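# Two robots move parts bin from pass box to bench

## Task

The connecting door between the two rooms is locked, and the bin of loose parts already sits inside the pass box that goes through the wall. Get the bin onto the bench so that its entire bottom rests on the bench surface. The pass box doors interlock: neither opens unless the other is completely closed, and both must be completely closed at the end. Finish by releasing the bin and backing the robots away; the bin must stay in place without any robot holding it. A robot that falls over or is left leaning means failure.

## Robot and tools

Robots: two identical Hello Robot Stretch 3 units, r1 and r2. Each has a two-wheel differential base (0.33 m long, 0.34 m wide, passive omni wheel at the back), a lift that moves the arm up and down a mast, and a telescoping arm pointing out of the robot's RIGHT side, ending in a wrist (yaw, pitch, roll) and a two-finger gripper. The base cannot strafe; to move the gripper forward or back you drive the base. On-the-spot turns pivot about the point between the drive wheels, 0.05 m behind the front edge; with the arm in and wrist folded, the swept radius is 0.28 m.

Frames: each robot reports in its own base frame (origin on the floor between the drive wheels, x forward, y left, z up). The odometry frame is the base frame at scene start. hand_pose is in the base frame, located where the closed fingertips meet. Nothing in the state tells you where one robot is relative to the other; use images, lidar_m, wrist_depth_mm and head_depth_mm for that.

execute_actions: argument actions is a list holding one action (or empty, which just returns state and images). The action is an object keyed by robot name, r1 and/or r2, each independent. Per robot:
- base: exactly one of translate_m (metres, -1 to 1, relative drive straight from the current base position, positive forward) or rotate_rad (radians, -3.2 to 3.2, relative turn in place, positive counter-clockwise seen from above).
- joints: absolute targets by name: lift_m 0 to 1.1 (arm height), arm_m 0 to 0.52 (extension), wrist_yaw_rad -1.345 to 4.42 (0 along the arm, positive toward the front, 3.0 folded over base), wrist_pitch_rad -1.57 to 0.451 (0 level, negative tips fingers down), wrist_roll_rad -2.911 to 2.911, gripper_m -0.089 to 0.179 (bigger is wider; fingertip gap is somewhat less than the value, zero below 0.007), head_pan_rad -3.953 to 1.73 (0 forward, positive left, -1.57 along the arm), head_tilt_rad -1.53 to 0.419 (negative down).
- contact_limits: {arm_m: effort percent 1 to 100}; the arm halts with contact_stop when its effort reaches that level. Too low stops it immediately; above the maximum is clipped.
cameras: list of names (r1_head_camera, r1_nav_camera, r1_wrist_camera, r2_head_camera, r2_nav_camera, r2_wrist_camera, or all); omitted or null gives all, [] gives none. Motions in one action start together and may finish at different times; an action lasts at most 15 s. Any unknown key or out-of-range number rejects the whole call. Omitted joints or bases may still be driving toward an earlier target.

wait: seconds 0 to 10; commands nothing, returns state and images.
zoom_image: camera plus region [x0, y0, x1, y1] in that camera's image pixels, at most 504 by 504, from its latest full image.
finished_scene: scene, the current scene number; ends it irreversibly and reports success.

Results: base_status and joint_status give how each commanded motion ended: done, off_target (resting away from target, possibly still pushing), contact_stop (hit something; that joint goes slack until commanded again), time_out, torque_fault (a wrist servo shut off for 10 s and is limp). on_its_own covers uncommanded parts; 'held at' is the held target, not the actual position. motor_effort is percent of maximum, positive toward larger joint values, with peak in brackets; readings are noisy and biased. lidar_m: 12 distances in 30-degree sectors counter-clockwise from straight ahead (4th left, 7th behind, 10th right), measured in a plane 0.17 m above the floor, '-' if nothing; it sees the other robot but not glass or itself, and the mast and low lift can hide sectors 5, 6, 9, 10. wrist_depth_mm and head_depth_mm are 7x7 grids of depth in millimetres (head grid is sideways). base_odometry counts wheel turns, so slip shows as travel; turned_by_wheels and turned_by_imu give turn since last result; base_tilt gives lean in degrees (forward and right positive), with a fixed bias of up to about 4 degrees. A pictures line lists the image order; camera calibration values appear where they changed.

Speed: the base moves fast only with the arm stowed (lift_m under 0.30, arm_m under 0.03, wrist_yaw_rad over 2.54); otherwise it is slow.

Gripping: command gripper_m below the object's width to grasp; open at least 0.02 above where the fingers made contact to let go. Neither the reading nor done proves a grasp; check images.

Cautions: never let the two robots press into each other; once bases touch, any further driving is a hard press that ends the run. Two robots given equal drives may differ by up to 2.5 cm per metre, which matters when carrying together. Fold or unfold the wrist only with lift_m 0.32 to 0.95, pitch -0.4 and roll near 0; keep pitch at -0.5 or below when yaw is under -0.4. Arm pushes against solid things with the gripper above about 0.45 m can tip the robot, especially a second push. Don't drive while the gripper is held against something fixed, and watch for snagging, especially reversing. If base_tilt shows a lean, free the gripper, undo the last move in small steps and lower lift_m near 0.2. Avoid drops, slams, hard hits and strong pushes; a brief external nudge may move loose objects. The robot holds its last command while you think, so leave it in a safe state.

Each tool is called after ">>>" as name(argument=value, ...), one argument or row to a line, values as JSON.

## Session

>>> execute_actions(
  actions=[],
)

Scene clock: 0.00 s.
r1.base_odometry: x=+0.000 y=+0.000 heading=+0.000 (m, m, rad; r1's odometry frame)
r1.turned_by_wheels: +0.000 (rad since the last result)
r1.turned_by_imu: +0.000 (rad since the last result)
r1.base_tilt: forward=+0.8 right=+0.9 (deg)
r1.lidar_m: 2.42 1.67 1.56 1.59 1.16 1.09 1.12 1.43 3.21 1.37 1.39 3.24
r1.head_depth_mm: 1804 2651 2961 2969 2968 2916 2277 / 1801 2674 3098 3054 3098 3049 2247 / 1797 2673 3230 3197 3218 3144 2258 / 1802 2663 3363 3352 3354 3281 2258 / 1800 2642 3053 3045 3030 2994 2277 / 1805 2466 2543 2527 2521 2531 2270 / 1800 2178 2183 2185 2168 2150 2112
r1.base_status: not commanded
r1.joint_positions: lift_m=+0.436 arm_m=+0.003 wrist_yaw_rad=+2.914 wrist_pitch_rad=-0.398 wrist_roll_rad=+0.002 gripper_m=+0.037 head_pan_rad=-0.008 head_tilt_rad=-0.006
r1.joint_status: not commanded
r1.motor_effort: left_wheel=+1 right_wheel=+1 lift_m=+34 arm_m=+0 wrist_yaw_rad=+1 wrist_pitch_rad=+5 wrist_roll_rad=+1 gripper_m=+0 head_pan_rad=+0 head_tilt_rad=+2 (%)
r1.hand_pose: x=+0.0300 y=+0.0734 z=+0.4530 quat_wxyz=(+0.218, +0.705, +0.060, +0.672) (m; r1's base frame)
r1.wrist_depth_mm: - - - - - - - / - - - - - - - / - - - - - - - / - - - - - - 966 / 899 - 892 853 855 820 809 / 727 736 - 690 691 697 680 / 627 621 614 616 592 592 590
r2.base_odometry: x=+0.000 y=+0.000 heading=+0.000 (m, m, rad; r2's odometry frame)
r2.turned_by_wheels: +0.000 (rad since the last result)
r2.turned_by_imu: +0.000 (rad since the last result)
r2.base_tilt: forward=-0.2 right=+1.1 (deg)
r2.lidar_m: 2.01 0.98 0.79 0.78 0.85 0.82 0.81 0.88 1.35 3.50 2.50 2.12
r2.head_depth_mm: 1929 3001 3603 3622 3647 2888 2007 / 1926 2974 3674 3688 3715 2905 2012 / 1911 2949 3716 3807 3759 2899 2018 / 1913 2942 3811 3821 3885 2943 2011 / 1916 2667 2769 2449 2141 2606 2041 / 1827 2020 2030 1693 1684 1984 1875 / 1588 1574 1571 1556 1552 1544 1541
r2.base_status: not commanded
r2.joint_positions: lift_m=+0.333 arm_m=-0.002 wrist_yaw_rad=+3.053 wrist_pitch_rad=-0.339 wrist_roll_rad=-0.001 gripper_m=+0.037 head_pan_rad=+0.016 head_tilt_rad=-0.020
r2.joint_status: not commanded
r2.motor_effort: left_wheel=+0 right_wheel=-1 lift_m=+24 arm_m=+0 wrist_yaw_rad=+1 wrist_pitch_rad=+4 wrist_roll_rad=+0 gripper_m=+0 head_pan_rad=+0 head_tilt_rad=+2 (%)
r2.hand_pose: x=-0.0007 y=+0.0901 z=+0.3635 quat_wxyz=(+0.150, +0.701, +0.089, +0.692) (m; r2's base frame)
r2.wrist_depth_mm: 731 - 717 720 709 727 712 / 806 803 789 779 779 765 757 / 866 865 852 838 843 815 821 / 828 873 887 872 857 870 874 / 693 695 - 697 716 716 718 / 575 583 - 581 591 597 592 / 491 495 - 516 498 506 501
pictures: r1_head_camera (sideways: a quarter turn clockwise sets it upright), r1_nav_camera (sideways: a quarter turn counterclockwise sets it upright), r1_wrist_camera, r2_head_camera (sideways: a quarter turn clockwise sets it upright), r2_nav_camera (sideways: a quarter turn counterclockwise sets it upright), r2_wrist_camera
Images, in order (width x height): r1_head_camera 896x504, r1_nav_camera 672x504, r1_wrist_camera 644x364, r2_head_camera 896x504, r2_nav_camera 672x504, r2_wrist_camera 644x364.

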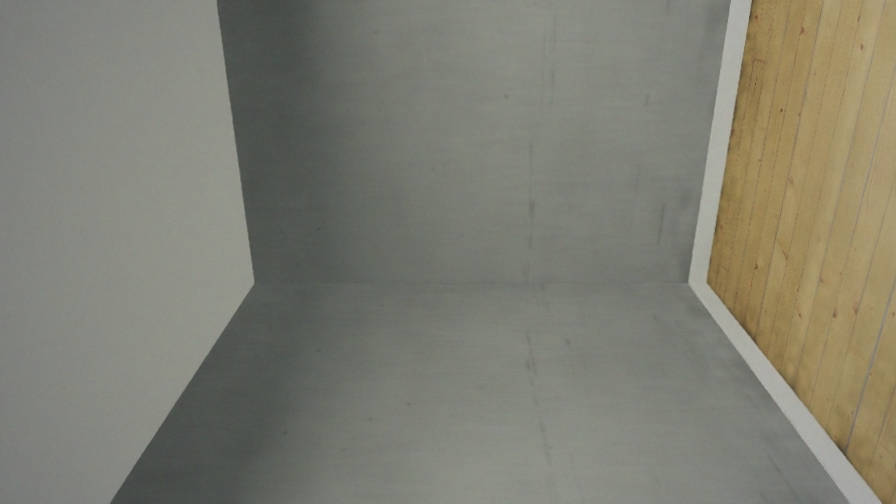

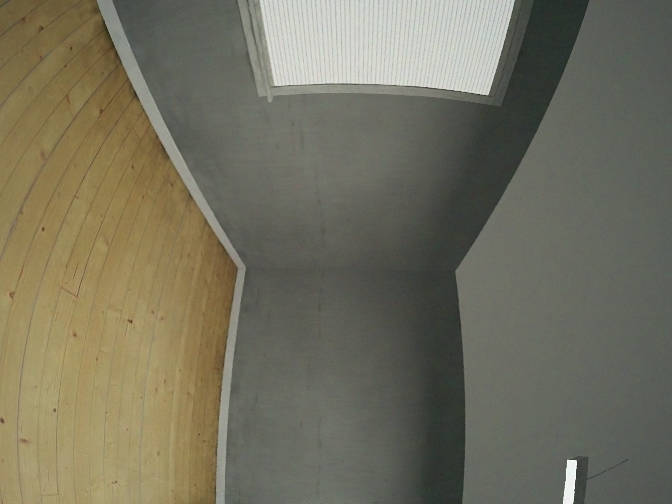

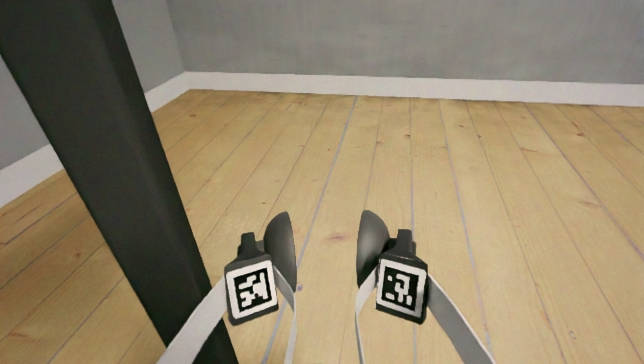

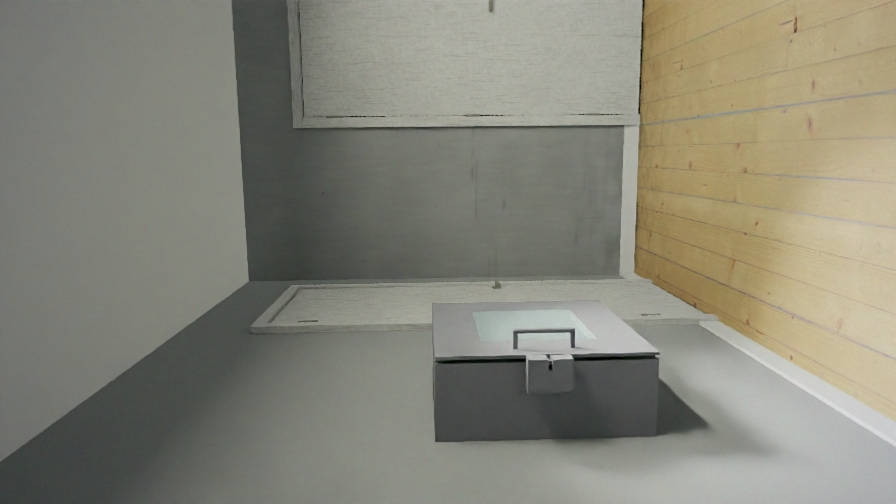

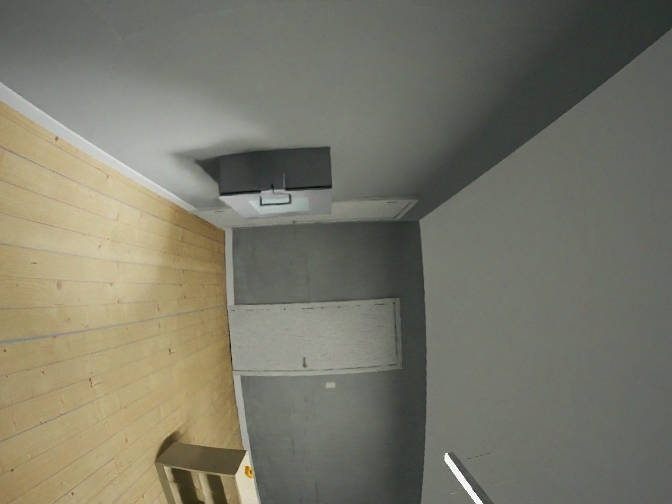

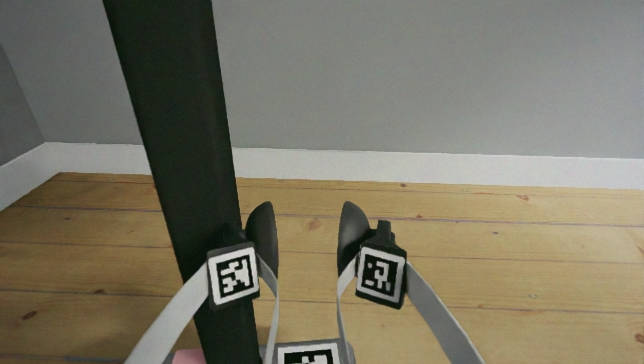

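>>> execute_actions(
  actions=[
    {"r1":{"joints":{"head_pan_rad":-1.5,"head_tilt_rad":-0.4}},"r2":{"joints":{"head_pan_rad":0.5,"head_tilt_rad":-0.4}}},
  ],
  cameras=["r1_head_camera","r1_nav_camera","r2_head_camera","r2_nav_camera"],
)

>>> execute_actions(
  actions=[
    {"r1":{"joints":{"head_pan_rad":-3.1,"head_tilt_rad":-0.4}},"r2":{"joints":{"head_pan_rad":-1.7,"head_tilt_rad":-0.4}}},
  ],
  cameras=["r1_head_camera","r1_nav_camera","r2_head_camera","r2_nav_camera"],
)

Scene clock: 9.80 s.
r1.base_odometry: x=+0.000 y=+0.000 heading=+0.000 (m, m, rad; r1's odometry frame)
r1.turned_by_wheels: +0.000 (rad since the last result)
r1.turned_by_imu: -0.001 (rad since the last result)
r1.base_tilt: forward=+0.8 right=+0.9 (deg)
r1.lidar_m: 2.42 1.66 1.56 1.59 1.16 1.09 1.11 1.44 3.20 1.37 1.39 3.22
r1.head_depth_mm: 2666 2818 2945 3065 2358 1767 1417 / 2783 2953 3125 3260 2358 1767 1416 / 2905 3070 3277 3343 2355 1764 1411 / 3067 3239 3503 2017 2150 1767 1415 / 3231 3439 3673 1725 2254 1706 1407 / 3388 3640 3905 1579 2127 1700 1411 / 3594 3790 - 1697 2317 1753 1404
r1.base_status: not commanded
r1.joint_positions: lift_m=+0.436 arm_m=+0.003 wrist_yaw_rad=+2.914 wrist_pitch_rad=-0.398 wrist_roll_rad=+0.002 gripper_m=+0.037 head_pan_rad=-1.493 head_tilt_rad=-0.395
r1.joint_status: all done
r1.motor_effort: left_wheel=+1(1) right_wheel=+1(1) lift_m=+33(33) arm_m=-1(1) wrist_yaw_rad=-1(0) wrist_pitch_rad=+5(4) wrist_roll_rad=+0(0) gripper_m=+0(1) head_pan_rad=-3(27) head_tilt_rad=-3(17) (%)
r1.hand_pose: x=+0.0300 y=+0.0734 z=+0.4530 quat_wxyz=(+0.218, +0.705, +0.060, +0.672) (m; r1's base frame)
r1.wrist_depth_mm: - - - - - - - / - - - - - - - / - - - - - - - / - - - - 994 - 996 / 877 - 888 855 861 829 805 / 737 734 - 710 701 690 693 / 613 619 615 604 599 595 585
r2.base_odometry: x=+0.000 y=+0.000 heading=+0.000 (m, m, rad; r2's odometry frame)
r2.turned_by_wheels: +0.000 (rad since the last result)
r2.turned_by_imu: -0.003 (rad since the last result)
r2.base_tilt: forward=-0.2 right=+1.1 (deg)
r2.lidar_m: 2.01 0.98 0.78 0.78 0.85 0.82 0.81 0.88 1.35 3.51 2.49 2.12
r2.head_depth_mm: 1875 1571 1659 2662 2168 1652 1336 / 1526 1591 1674 2047 2095 1661 1349 / 1285 1396 1519 1666 1834 1661 1351 / 1108 1195 1281 1382 1499 1565 1354 / 982 1036 1104 1181 1268 1367 1349 / 875 921 971 1028 1095 1170 1251 / 791 828 870 916 965 1024 1093
r2.base_status: not commanded
r2.joint_positions: lift_m=+0.333 arm_m=-0.002 wrist_yaw_rad=+3.053 wrist_pitch_rad=-0.339 wrist_roll_rad=-0.001 gripper_m=+0.037 head_pan_rad=+0.493 head_tilt_rad=-0.395
r2.joint_status: all done
r2.motor_effort: left_wheel=-1(0) right_wheel=+0(1) lift_m=+24(24) arm_m=+1(1) wrist_yaw_rad=+0(0) wrist_pitch_rad=+5(5) wrist_roll_rad=+0(0) gripper_m=+0(0) head_pan_rad=+2(19) head_tilt_rad=-2(21) (%)
r2.hand_pose: x=-0.0007 y=+0.0901 z=+0.3635 quat_wxyz=(+0.150, +0.701, +0.089, +0.692) (m; r2's base frame)
r2.wrist_depth_mm: 733 - 729 727 706 709 697 / 790 798 793 772 780 766 767 / 854 864 843 844 842 822 827 / 834 885 874 871 853 864 860 / 688 690 - 705 702 724 722 / 575 580 - 577 592 592 587 / 491 493 - 518 502 503 503
pictures: r1_head_camera (sideways: a quarter turn clockwise sets it upright), r1_nav_camera (sideways: a quarter turn counterclockwise sets it upright), r2_head_camera (sideways: a quarter turn clockwise sets it upright), r2_nav_camera (sideways: a quarter turn counterclockwise sets it upright)
camera_calibration (this result's frames):
r1_head_camera: T_world_to_cam=[[-0.0403997, 0.355983, -0.933619, 1.23678], [0.99804, 0.0590692, -0.0206646, 0.0225186], [0.0477918, -0.932624, -0.357672, 0.419715], [0, 0, 0, 1]] pos_world=[0.00743194, -0.0501655, 1.30526]
r1_nav_camera: T_world_to_cam=[[0.0572903, -0.416096, 0.907514, -1.149], [-0.992324, -0.123519, 0.00601055, 0.0455409], [0.109595, -0.900892, -0.419978, 0.500156], [0, 0, 0, 1]] pos_world=[0.0562033, -0.0218811, 1.25251]
r2_head_camera: T_world_to_cam=[[-0.37783, -0.173803, -0.909416, 1.20698], [-0.479955, 0.876715, 0.0318508, -0.0302285], [0.791762, 0.448513, -0.414667, 0.497161], [0, 0, 0, 1]] pos_world=[0.0478901, 0.0132949, 1.30476]
r2_nav_camera: T_world_to_cam=[[0.349067, 0.12327, 0.928955, -1.16658], [0.421107, -0.906215, -0.0379841, 0.092117], [0.837151, 0.404448, -0.36824, 0.434943], [0, 0, 0, 1]] pos_world=[0.00430925, 0.0513695, 1.24736]
Images, in order (width x height): r1_head_camera 896x504, r1_nav_camera 672x504, r2_head_camera 896x504, r2_nav_camera 672x504.

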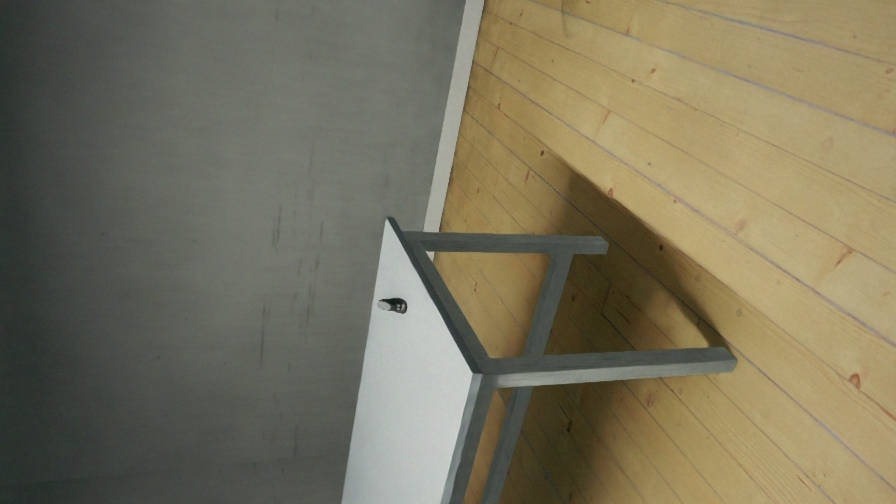

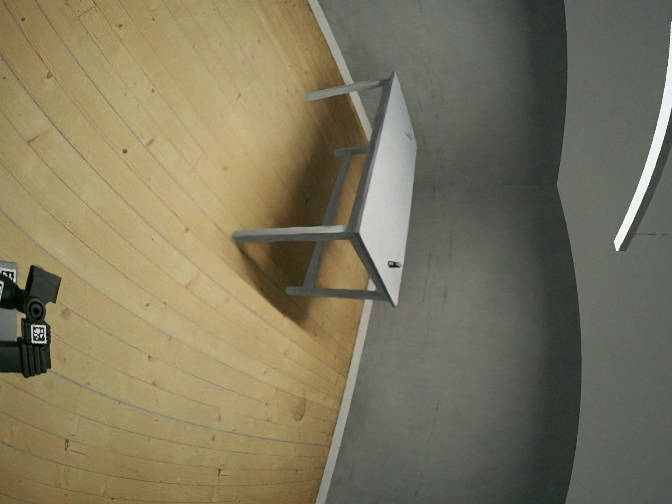

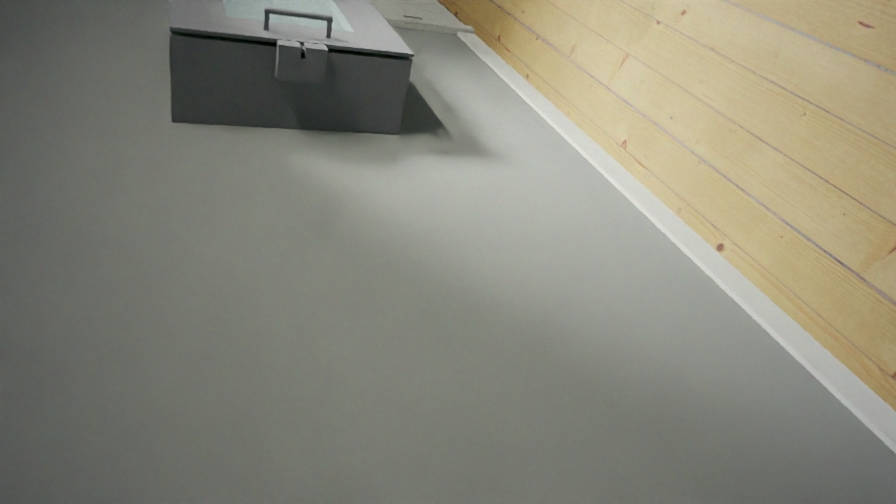

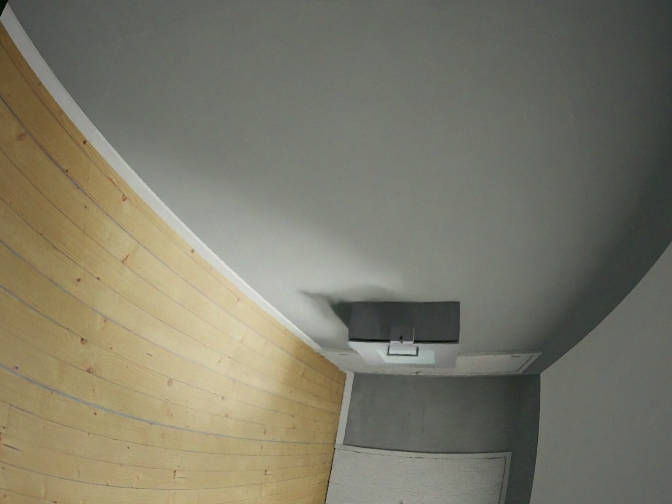

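Scene clock: 11.37 s.
r1.base_odometry: x=+0.000 y=+0.000 heading=+0.000 (m, m, rad; r1's odometry frame)
r1.turned_by_wheels: +0.000 (rad since the last result)
r1.turned_by_imu: +0.000 (rad since the last result)
r1.base_tilt: forward=+0.8 right=+0.9 (deg)
r1.lidar_m: 2.42 1.66 1.56 1.59 1.16 1.09 1.11 1.44 3.21 1.37 1.39 3.21
r1.head_depth_mm: 891 942 998 1060 1132 1213 1303 / 926 984 1047 1116 1195 1289 1353 / 971 1033 1103 1178 1264 1369 1418 / 1020 1088 1157 1247 1344 1464 1413 / 1069 1142 1229 1321 1434 1568 1408 / 1126 1205 1300 1392 1536 1646 1406 / 1193 1211 1207 1237 1660 1727 1404
r1.base_status: not commanded
r1.joint_positions: lift_m=+0.436 arm_m=+0.003 wrist_yaw_rad=+2.914 wrist_pitch_rad=-0.398 wrist_roll_rad=+0.002 gripper_m=+0.037 head_pan_rad=-3.093 head_tilt_rad=-0.395
r1.joint_status: all done
r1.motor_effort: left_wheel=+1(1) right_wheel=+0(1) lift_m=+33(33) arm_m=+0(0) wrist_yaw_rad=+1(1) wrist_pitch_rad=+5(4) wrist_roll_rad=+0(1) gripper_m=+0(0) head_pan_rad=-3(27) head_tilt_rad=-2(0) (%)
r1.hand_pose: x=+0.0300 y=+0.0734 z=+0.4530 quat_wxyz=(+0.218, +0.705, +0.060, +0.672) (m; r1's base frame)
r1.wrist_depth_mm: - - - - - - - / - - - - - - - / - - - - - - - / - - - - - - 980 / 883 - 896 834 866 813 807 / 725 725 - 704 700 700 687 / 635 628 610 603 602 599 585
r2.base_odometry: x=+0.000 y=+0.000 heading=+0.000 (m, m, rad; r2's odometry frame)
r2.turned_by_wheels: +0.000 (rad since the last result)
r2.turned_by_imu: +0.000 (rad since the last result)
r2.base_tilt: forward=-0.2 right=+1.0 (deg)
r2.lidar_m: 2.01 0.98 0.79 0.78 0.85 0.82 0.81 0.88 1.34 3.51 2.49 2.12
r2.head_depth_mm: 2418 2408 2442 2465 2160 1668 1338 / 2960 3109 3348 3054 2168 1670 1340 / 2920 3150 3378 3198 2180 1674 1349 / 2937 3152 3446 3160 2179 1684 1351 / 2931 3179 3379 3232 2188 1678 1351 / 2968 3147 3413 3217 2230 1675 1356 / 2941 3133 3447 3258 2236 1693 1359
r2.base_status: not commanded
r2.joint_positions: lift_m=+0.333 arm_m=-0.002 wrist_yaw_rad=+3.053 wrist_pitch_rad=-0.339 wrist_roll_rad=-0.001 gripper_m=+0.037 head_pan_rad=-1.693 head_tilt_rad=-0.395
r2.joint_status: all done
r2.motor_effort: left_wheel=+0(0) right_wheel=-1(0) lift_m=+24(24) arm_m=+2(1) wrist_yaw_rad=+0(1) wrist_pitch_rad=+4(4) wrist_roll_rad=+1(1) gripper_m=+0(0) head_pan_rad=-2(29) head_tilt_rad=-2(3) (%)
r2.hand_pose: x=-0.0007 y=+0.0901 z=+0.3635 quat_wxyz=(+0.150, +0.701, +0.089, +0.692) (m; r2's base frame)
r2.wrist_depth_mm: 724 - 727 728 721 710 703 / 805 792 780 774 778 770 750 / 835 864 843 836 835 823 825 / 832 877 871 866 865 854 858 / 697 683 - 718 712 724 720 / 580 578 - 585 587 595 597 / 488 490 - 513 499 503 507
pictures: r1_head_camera (sideways: a quarter turn clockwise sets it upright), r1_nav_camera (sideways: a quarter turn counterclockwise sets it upright), r2_head_camera (sideways: a quarter turn clockwise sets it upright), r2_nav_camera (sideways: a quarter turn counterclockwise sets it upright)
camera_calibration (this result's frames):
r1_head_camera: T_world_to_cam=[[0.357298, 0.0300005, -0.933508, 1.23421], [0.0299041, -0.999339, -0.0206704, 0.0284319], [-0.933512, -0.0205302, -0.357959, 0.426075], [0, 0, 0, 1]] pos_world=[-0.0440841, 0.000133602, 1.30525]
r1_nav_camera: T_world_to_cam=[[-0.417871, -0.045128, 0.907385, -1.14593], [-0.0944892, 0.995508, 0.00599644, 0.0400824], [-0.90358, -0.0832323, -0.420258, 0.5067], [0, 0, 0, 1]] pos_world=[-0.0172197, -0.0494422, 1.2525]
r2_head_camera: T_world_to_cam=[[0.0759853, 0.409368, -0.9092, 1.20393], [0.993019, -0.113571, 0.031855, -0.0392191], [-0.0902182, -0.905273, -0.41514, 0.503156], [0, 0, 0, 1]] pos_world=[-0.00714145, -0.0418086, 1.30474]
r2_nav_camera: T_world_to_cam=[[-0.10068, -0.356736, 0.928764, -1.16358], [-0.983178, 0.178663, -0.0379541, 0.100644], [-0.152396, -0.916962, -0.368723, 0.441608], [0, 0, 0, 1]] pos_world=[0.0491013, -0.0281361, 1.24735]
Images, in order (width x height): r1_head_camera 896x504, r1_nav_camera 672x504, r2_head_camera 896x504, r2_nav_camera 672x504.

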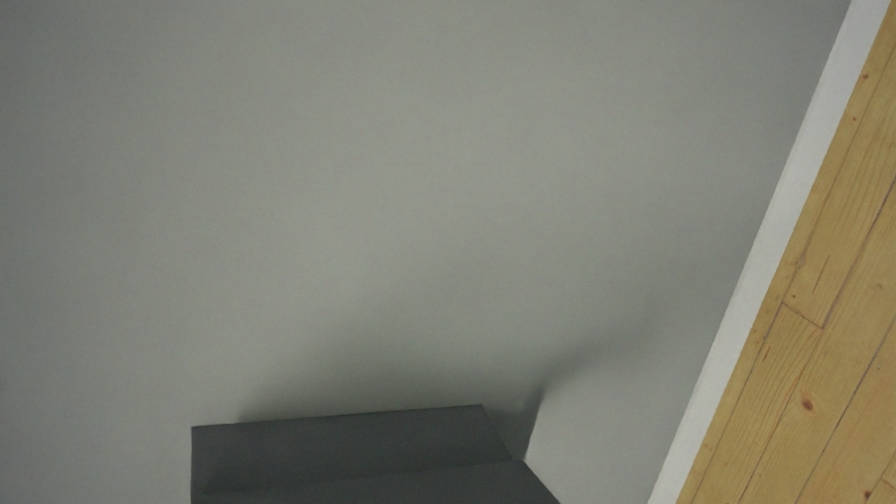

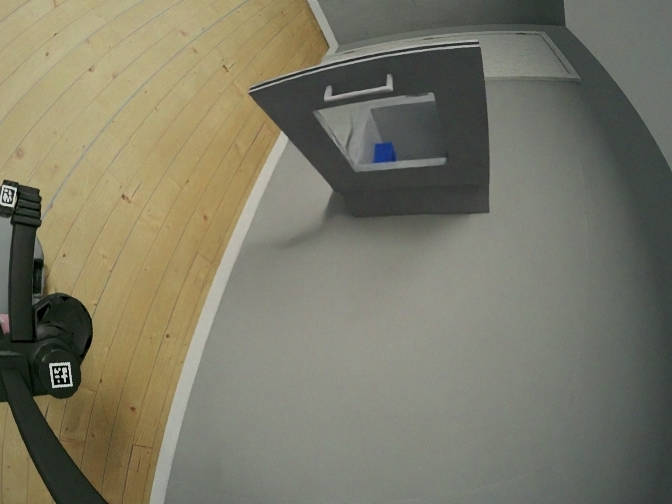

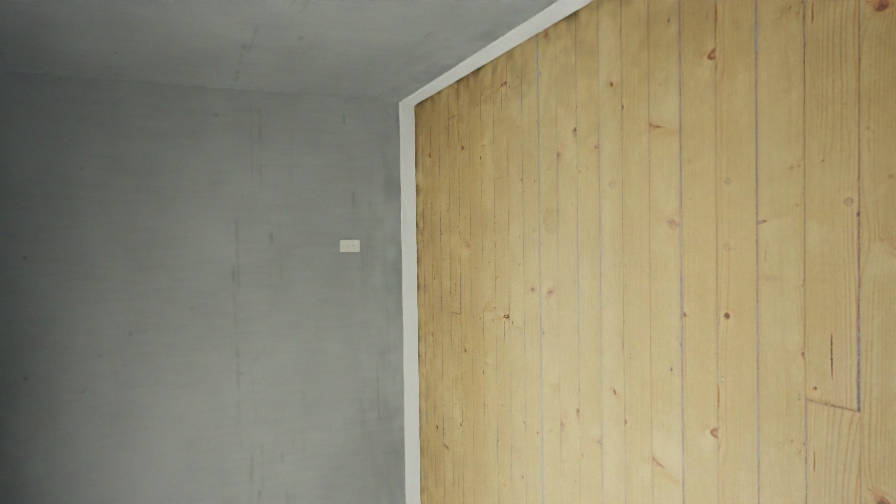

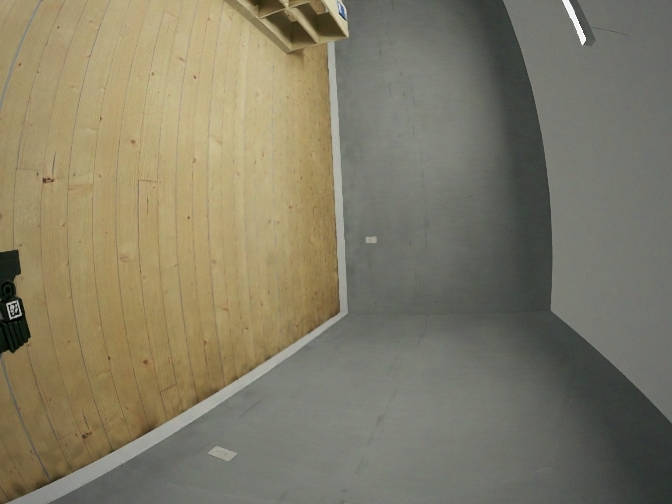

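>>> execute_actions(
  actions=[
    {"r1":{"base":{"rotate_rad":-2.02},"joints":{"head_pan_rad":-0.9,"head_tilt_rad":-0.3}}},
  ],
  cameras=["r1_head_camera","r1_nav_camera"],
)

Scene clock: 30.27 s.
r1.base_odometry: x=+0.000 y=+0.000 heading=-2.020 (m, m, rad; r1's odometry frame)
r1.turned_by_wheels: -2.020 (rad since the last result)
r1.turned_by_imu: -2.045 (rad since the last result)
r1.base_tilt: forward=+0.8 right=+0.9 (deg)
r1.lidar_m: 3.21 1.36 2.42 3.23 2.23 1.62 1.56 1.55 1.13 1.09 1.13 1.54
r1.head_depth_mm: 946 986 1029 1071 1121 1173 1237 / 1005 1048 1098 1147 1207 1265 1341 / 1072 1121 1179 1239 1299 1379 1430 / 1144 1205 1274 1338 1422 1505 1514 / 1234 1302 1274 1341 1529 1662 1523 / 1340 1412 1075 1157 1185 1806 1513 / 1464 1554 916 1653 1054 1804 1520
r1.base_status: done
r1.joint_positions: lift_m=+0.436 arm_m=+0.003 wrist_yaw_rad=+2.914 wrist_pitch_rad=-0.398 wrist_roll_rad=+0.002 gripper_m=+0.037 head_pan_rad=-0.907 head_tilt_rad=-0.310
r1.joint_status: all done
r1.motor_effort: left_wheel=+4(8) right_wheel=-1(4) lift_m=+33(33) arm_m=+0(1) wrist_yaw_rad=+0(0) wrist_pitch_rad=+4(5) wrist_roll_rad=+0(0) gripper_m=+0(0) head_pan_rad=+3(24) head_tilt_rad=+3(13) (%)
r1.hand_pose: x=+0.0300 y=+0.0734 z=+0.4530 quat_wxyz=(+0.218, +0.705, +0.060, +0.672) (m; r1's base frame)
r1.wrist_depth_mm: - - - - - - - / - - - - - - - / - - - - - - - / - - - - - - 984 / 891 - 913 836 854 819 790 / 726 733 - 710 695 694 680 / 632 619 612 607 598 588 597
r2.base_odometry: x=+0.000 y=+0.000 heading=+0.000 (m, m, rad; r2's odometry frame)
r2.turned_by_wheels: +0.000 (rad since the last result)
r2.turned_by_imu: -0.005 (rad since the last result)
r2.base_tilt: forward=-0.1 right=+1.1 (deg)
r2.lidar_m: 2.01 0.98 0.78 0.78 0.85 0.82 0.81 0.88 1.35 3.51 2.49 2.12
r2.head_depth_mm: 2378 2410 2456 2464 2173 1658 1342 / 2952 3105 3373 3062 2183 1672 1346 / 2930 3153 3448 3172 2205 1676 1344 / 2963 3196 3353 3231 2209 1691 1348 / 2990 3156 3412 3185 2202 1680 1352 / 2956 3178 3430 3234 2200 1680 1360 / 2920 3184 3410 3265 2225 1686 1356
r2.base_status: not commanded
r2.joint_positions: lift_m=+0.333 arm_m=-0.002 wrist_yaw_rad=+3.053 wrist_pitch_rad=-0.339 wrist_roll_rad=-0.001 gripper_m=+0.037 head_pan_rad=-1.693 head_tilt_rad=-0.395
r2.joint_status: not commanded
r2.motor_effort: left_wheel=+0(0) right_wheel=+0(1) lift_m=+24(24) arm_m=+1(1) wrist_yaw_rad=+0(0) wrist_pitch_rad=+5(4) wrist_roll_rad=+1(0) gripper_m=+0(1) head_pan_rad=-2(2) head_tilt_rad=-2(1) (%)
r2.hand_pose: x=-0.0007 y=+0.0901 z=+0.3635 quat_wxyz=(+0.150, +0.701, +0.089, +0.692) (m; r2's base frame)
r2.wrist_depth_mm: 731 - 731 722 710 710 704 / 799 786 786 776 776 772 764 / 847 872 846 851 846 833 824 / 838 879 870 867 878 857 861 / 688 696 - 712 720 716 728 / 575 576 - 580 593 594 591 / 488 489 - 514 505 507 506
pictures: r1_head_camera (sideways: a quarter turn clockwise sets it upright), r1_nav_camera (sideways: a quarter turn counterclockwise sets it upright)
camera_calibration (this result's frames):
r1_head_camera: T_world_to_cam=[[-0.180656, 0.210657, -0.960722, 1.27302], [0.800086, 0.599585, -0.0189786, 0.0215333], [0.572037, -0.772089, -0.276862, 0.311347], [0, 0, 0, 1]] pos_world=[0.0346481, -0.0406946, 1.30963]
r1_nav_camera: T_world_to_cam=[[0.229193, -0.25299, 0.939929, -1.19235], [-0.759072, -0.650932, 0.00988841, 0.0390686], [0.609328, -0.71574, -0.341226, 0.394624], [0, 0, 0, 1]] pos_world=[0.0624783, 0.00622641, 1.25499]
Images, in order (width x height): r1_head_camera 896x504, r1_nav_camera 672x504.

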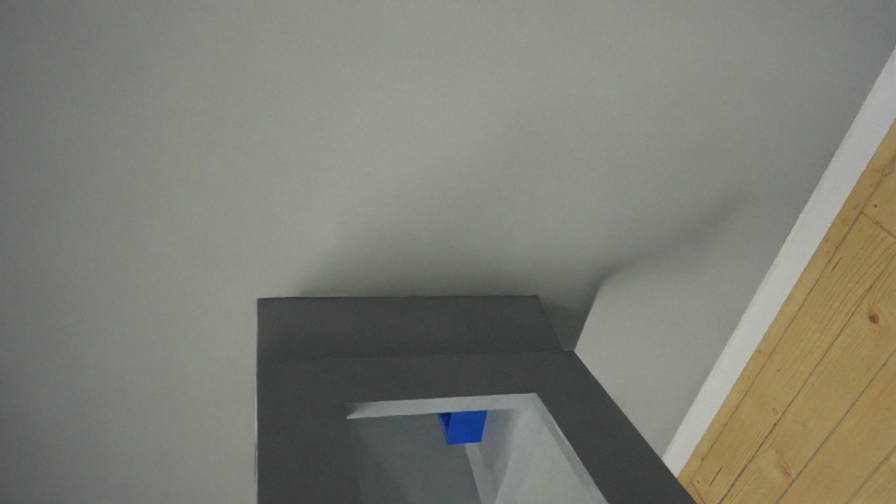

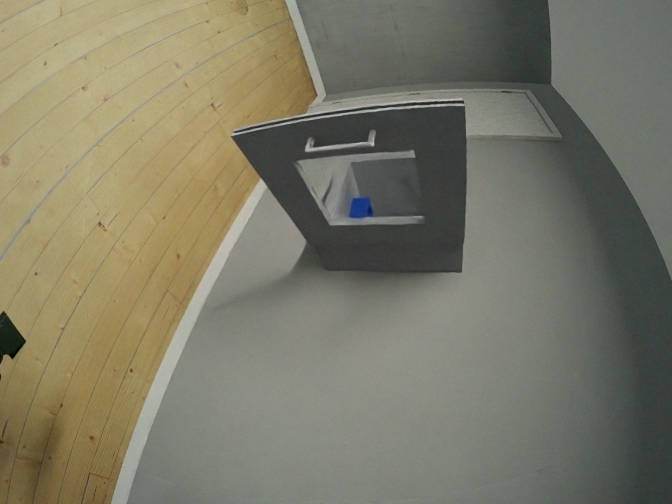

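>>> execute_actions(
  actions=[
    {"r1":{"base":{"translate_m":1.0},"joints":{"head_pan_rad":-1.4,"head_tilt_rad":-0.45}}},
  ],
  cameras=[],
)

>>> execute_actions(
  actions=[
    {"r1":{"base":{"translate_m":0.2},"joints":{"wrist_yaw_rad":0}}},
  ],
  cameras=["r1_head_camera","r1_nav_camera","r1_wrist_camera"],
)

Scene clock: 58.30 s.
r1.base_odometry: x=-0.434 y=-0.901 heading=-2.020 (m, m, rad; r1's odometry frame)
r1.turned_by_wheels: +0.000 (rad since the last result)
r1.turned_by_imu: +0.000 (rad since the last result)
r1.base_tilt: forward=+0.9 right=+0.9 (deg)
r1.lidar_m: 2.21 2.30 1.12 0.87 3.37 2.66 2.55 1.55 1.13 1.09 1.13 1.50
r1.head_depth_mm: 868 700 703 758 1133 686 1295 / 879 772 809 863 928 1322 1364 / 892 1269 3025 1339 1077 1344 1360 / 905 947 - 1207 1073 1378 1360 / 919 958 - 1138 1066 1407 1356 / 932 972 1263 1222 1297 1435 1357 / 950 877 975 1006 1326 1476 1348
r1.base_status: done
r1.joint_positions: lift_m=+0.436 arm_m=+0.003 wrist_yaw_rad=+2.914 wrist_pitch_rad=-0.398 wrist_roll_rad=+0.002 gripper_m=+0.037 head_pan_rad=-1.393 head_tilt_rad=-0.444
r1.joint_status: all done
r1.motor_effort: left_wheel=+3(9) right_wheel=-1(2) lift_m=+33(33) arm_m=+0(0) wrist_yaw_rad=-1(0) wrist_pitch_rad=+4(5) wrist_roll_rad=+0(0) gripper_m=-1(0) head_pan_rad=-3(20) head_tilt_rad=-2(12) (%)
r1.hand_pose: x=+0.0300 y=+0.0734 z=+0.4530 quat_wxyz=(+0.218, +0.705, +0.060, +0.672) (m; r1's base frame)
r1.wrist_depth_mm: - - - - - - - / - - - - - - - / - - - - - - - / - - - - - - 977 / 885 - 907 850 846 813 804 / 727 717 - 715 699 685 677 / 625 623 619 610 590 605 590
r2.base_odometry: x=+0.000 y=+0.000 heading=+0.000 (m, m, rad; r2's odometry frame)
r2.turned_by_wheels: +0.000 (rad since the last result)
r2.turned_by_imu: -0.007 (rad since the last result)
r2.base_tilt: forward=-0.1 right=+1.0 (deg)
r2.lidar_m: 2.00 0.98 0.78 0.78 0.85 0.82 0.81 0.88 1.35 3.51 2.49 2.12
r2.head_depth_mm: 2387 2417 2441 2461 2181 1660 1342 / 2936 3127 3359 3075 2186 1660 1345 / 2921 3134 3372 3203 2169 1672 1350 / 2942 3167 3465 3215 2190 1681 1350 / 2950 3170 3418 3252 2225 1677 1352 / 2965 3159 3379 3254 2217 1690 1356 / 2959 3163 3452 3232 2238 1689 1359
r2.base_status: not commanded
r2.joint_positions: lift_m=+0.333 arm_m=-0.002 wrist_yaw_rad=+3.053 wrist_pitch_rad=-0.339 wrist_roll_rad=-0.001 gripper_m=+0.037 head_pan_rad=-1.693 head_tilt_rad=-0.395
r2.joint_status: not commanded
r2.motor_effort: left_wheel=+0(0) right_wheel=-1(0) lift_m=+24(24) arm_m=+1(1) wrist_yaw_rad=+0(0) wrist_pitch_rad=+5(4) wrist_roll_rad=+0(1) gripper_m=+0(1) head_pan_rad=-2(2) head_tilt_rad=-2(2) (%)
r2.hand_pose: x=-0.0007 y=+0.0901 z=+0.3635 quat_wxyz=(+0.150, +0.701, +0.089, +0.692) (m; r2's base frame)
r2.wrist_depth_mm: 742 - 730 725 718 710 708 / 795 803 788 779 770 758 761 / 832 867 837 850 839 835 816 / 822 878 874 868 855 861 862 / 686 685 - 695 707 715 724 / 571 582 - 584 587 588 598 / 491 493 - 516 498 504 503
pictures: none
No camera images: the call's "cameras" was empty. Leave "cameras" out to get every camera's image.

Scene clock: 61.30 s.
r1.base_odometry: x=-0.521 y=-1.081 heading=-2.020 (m, m, rad; r1's odometry frame)
r1.turned_by_wheels: +0.000 (rad since the last result)
r1.turned_by_imu: +0.000 (rad since the last result)
r1.base_tilt: forward=+0.8 right=+0.9 (deg)
r1.lidar_m: 2.01 2.09 1.00 0.88 3.36 2.86 2.76 1.55 1.13 1.09 1.13 1.52
r1.head_depth_mm: 868 905 1277 1164 1021 1293 1362 / 879 923 - 1204 1028 1320 1363 / 891 1270 3353 1191 1075 1349 1365 / 904 942 1425 1259 1073 1379 1358 / 917 852 1027 1090 1070 1409 1357 / 932 827 872 949 1299 1444 1361 / 943 1020 1104 1205 1327 1475 1349
r1.base_status: done
r1.joint_positions: lift_m=+0.436 arm_m=+0.003 wrist_yaw_rad=+0.002 wrist_pitch_rad=-0.398 wrist_roll_rad=+0.002 gripper_m=+0.037 head_pan_rad=-1.393 head_tilt_rad=-0.444
r1.joint_status: all done
r1.motor_effort: left_wheel=+3(9) right_wheel=-1(1) lift_m=+33(33) arm_m=-1(0) wrist_yaw_rad=-3(2) wrist_pitch_rad=+4(5) wrist_roll_rad=+0(0) gripper_m=+0(0) head_pan_rad=-2(2) head_tilt_rad=-2(3) (%)
r1.hand_pose: x=-0.0210 y=-0.3744 z=+0.4530 quat_wxyz=(+0.693, +0.141, -0.693, -0.139) (m; r1's base frame)
r1.wrist_depth_mm: 778 778 771 778 778 789 775 / 850 847 863 854 851 863 844 / 928 926 933 943 948 924 948 / 974 - 997 - 974 992 1000 / 866 868 876 839 842 825 810 / 729 729 751 715 694 689 693 / 626 626 601 609 601 611 583
r2.base_odometry: x=+0.000 y=+0.000 heading=+0.000 (m, m, rad; r2's odometry frame)
r2.turned_by_wheels: +0.000 (rad since the last result)
r2.turned_by_imu: -0.001 (rad since the last result)
r2.base_tilt: forward=+0.0 right=+1.2 (deg)
r2.lidar_m: 2.01 0.98 0.79 0.78 0.85 0.82 0.81 0.88 1.34 3.51 2.50 2.12
r2.head_depth_mm: 2393 2408 2436 2442 2168 1663 1348 / 2937 3089 3364 3077 2189 1662 1338 / 2965 3123 3415 3195 2199 1673 1351 / 2929 3143 3371 3220 2210 1665 1348 / 2912 3138 3395 3208 2210 1685 1354 / 2949 3171 3394 3231 2220 1695 1359 / 2957 3189 3440 3263 2229 1690 1368
r2.base_status: not commanded
r2.joint_positions: lift_m=+0.333 arm_m=-0.002 wrist_yaw_rad=+3.053 wrist_pitch_rad=-0.339 wrist_roll_rad=-0.001 gripper_m=+0.037 head_pan_rad=-1.693 head_tilt_rad=-0.395
r2.joint_status: not commanded
r2.motor_effort: left_wheel=+0(0) right_wheel=-1(2) lift_m=+24(24) arm_m=+1(1) wrist_yaw_rad=+0(0) wrist_pitch_rad=+4(4) wrist_roll_rad=+1(0) gripper_m=+0(0) head_pan_rad=-2(2) head_tilt_rad=-2(2) (%)
r2.hand_pose: x=-0.0007 y=+0.0901 z=+0.3635 quat_wxyz=(+0.150, +0.701, +0.089, +0.692) (m; r2's base frame)
r2.wrist_depth_mm: 732 - 719 714 719 709 702 / 806 785 773 768 770 764 754 / 834 860 838 853 828 826 816 / 834 865 885 865 872 882 867 / 690 689 - 711 708 710 719 / 572 578 - 586 596 590 592 / 488 495 - 513 499 504 501
pictures: r1_head_camera (sideways: a quarter turn clockwise sets it upright), r1_nav_camera (sideways: a quarter turn counterclockwise sets it upright), r1_wrist_camera
camera_calibration (this result's frames):
r1_head_camera: T_world_to_cam=[[-0.0837937, 0.395064, -0.914824, 1.21251], [0.986981, 0.159386, -0.0215723, 0.0237664], [0.137288, -0.904721, -0.403276, 0.478517], [0, 0, 0, 1]] pos_world=[0.0124493, -0.0498845, 1.30272]
r1_nav_camera: T_world_to_cam=[[0.106357, -0.451851, 0.885731, -1.12088], [-0.975004, -0.222156, 0.00374512, 0.0483849], [0.195078, -0.863989, -0.464185, 0.557158], [0, 0, 0, 1]] pos_world=[0.0576997, -0.0143434, 1.25124]
r1_wrist_camera: T_world_to_cam=[[-0.999625, 0.00377127, -0.0271352, -0.00560248], [0.0247715, 0.547464, -0.836462, 0.619856], [0.011701, -0.836821, -0.547352, 0.0969837], [0, 0, 0, 1]] pos_world=[-0.0220899, -0.25817, 0.571418]
Images, in order (width x height): r1_head_camera 896x504, r1_nav_camera 672x504, r1_wrist_camera 644x364.

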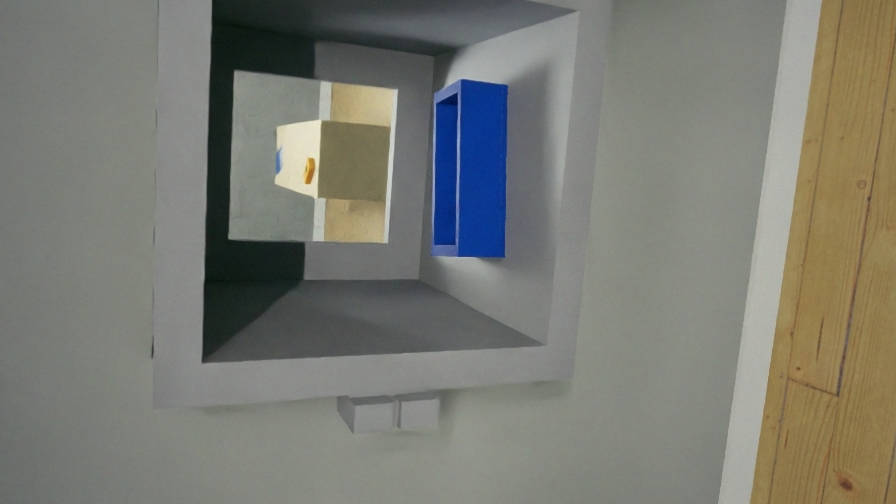

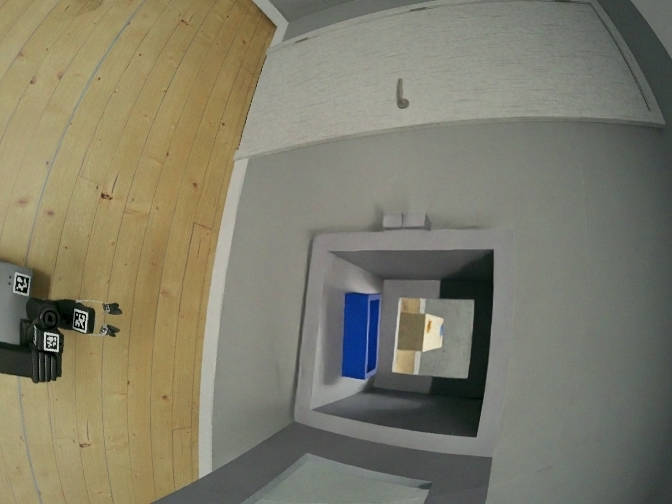

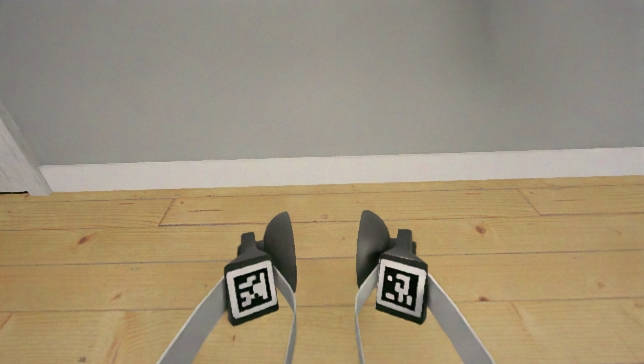

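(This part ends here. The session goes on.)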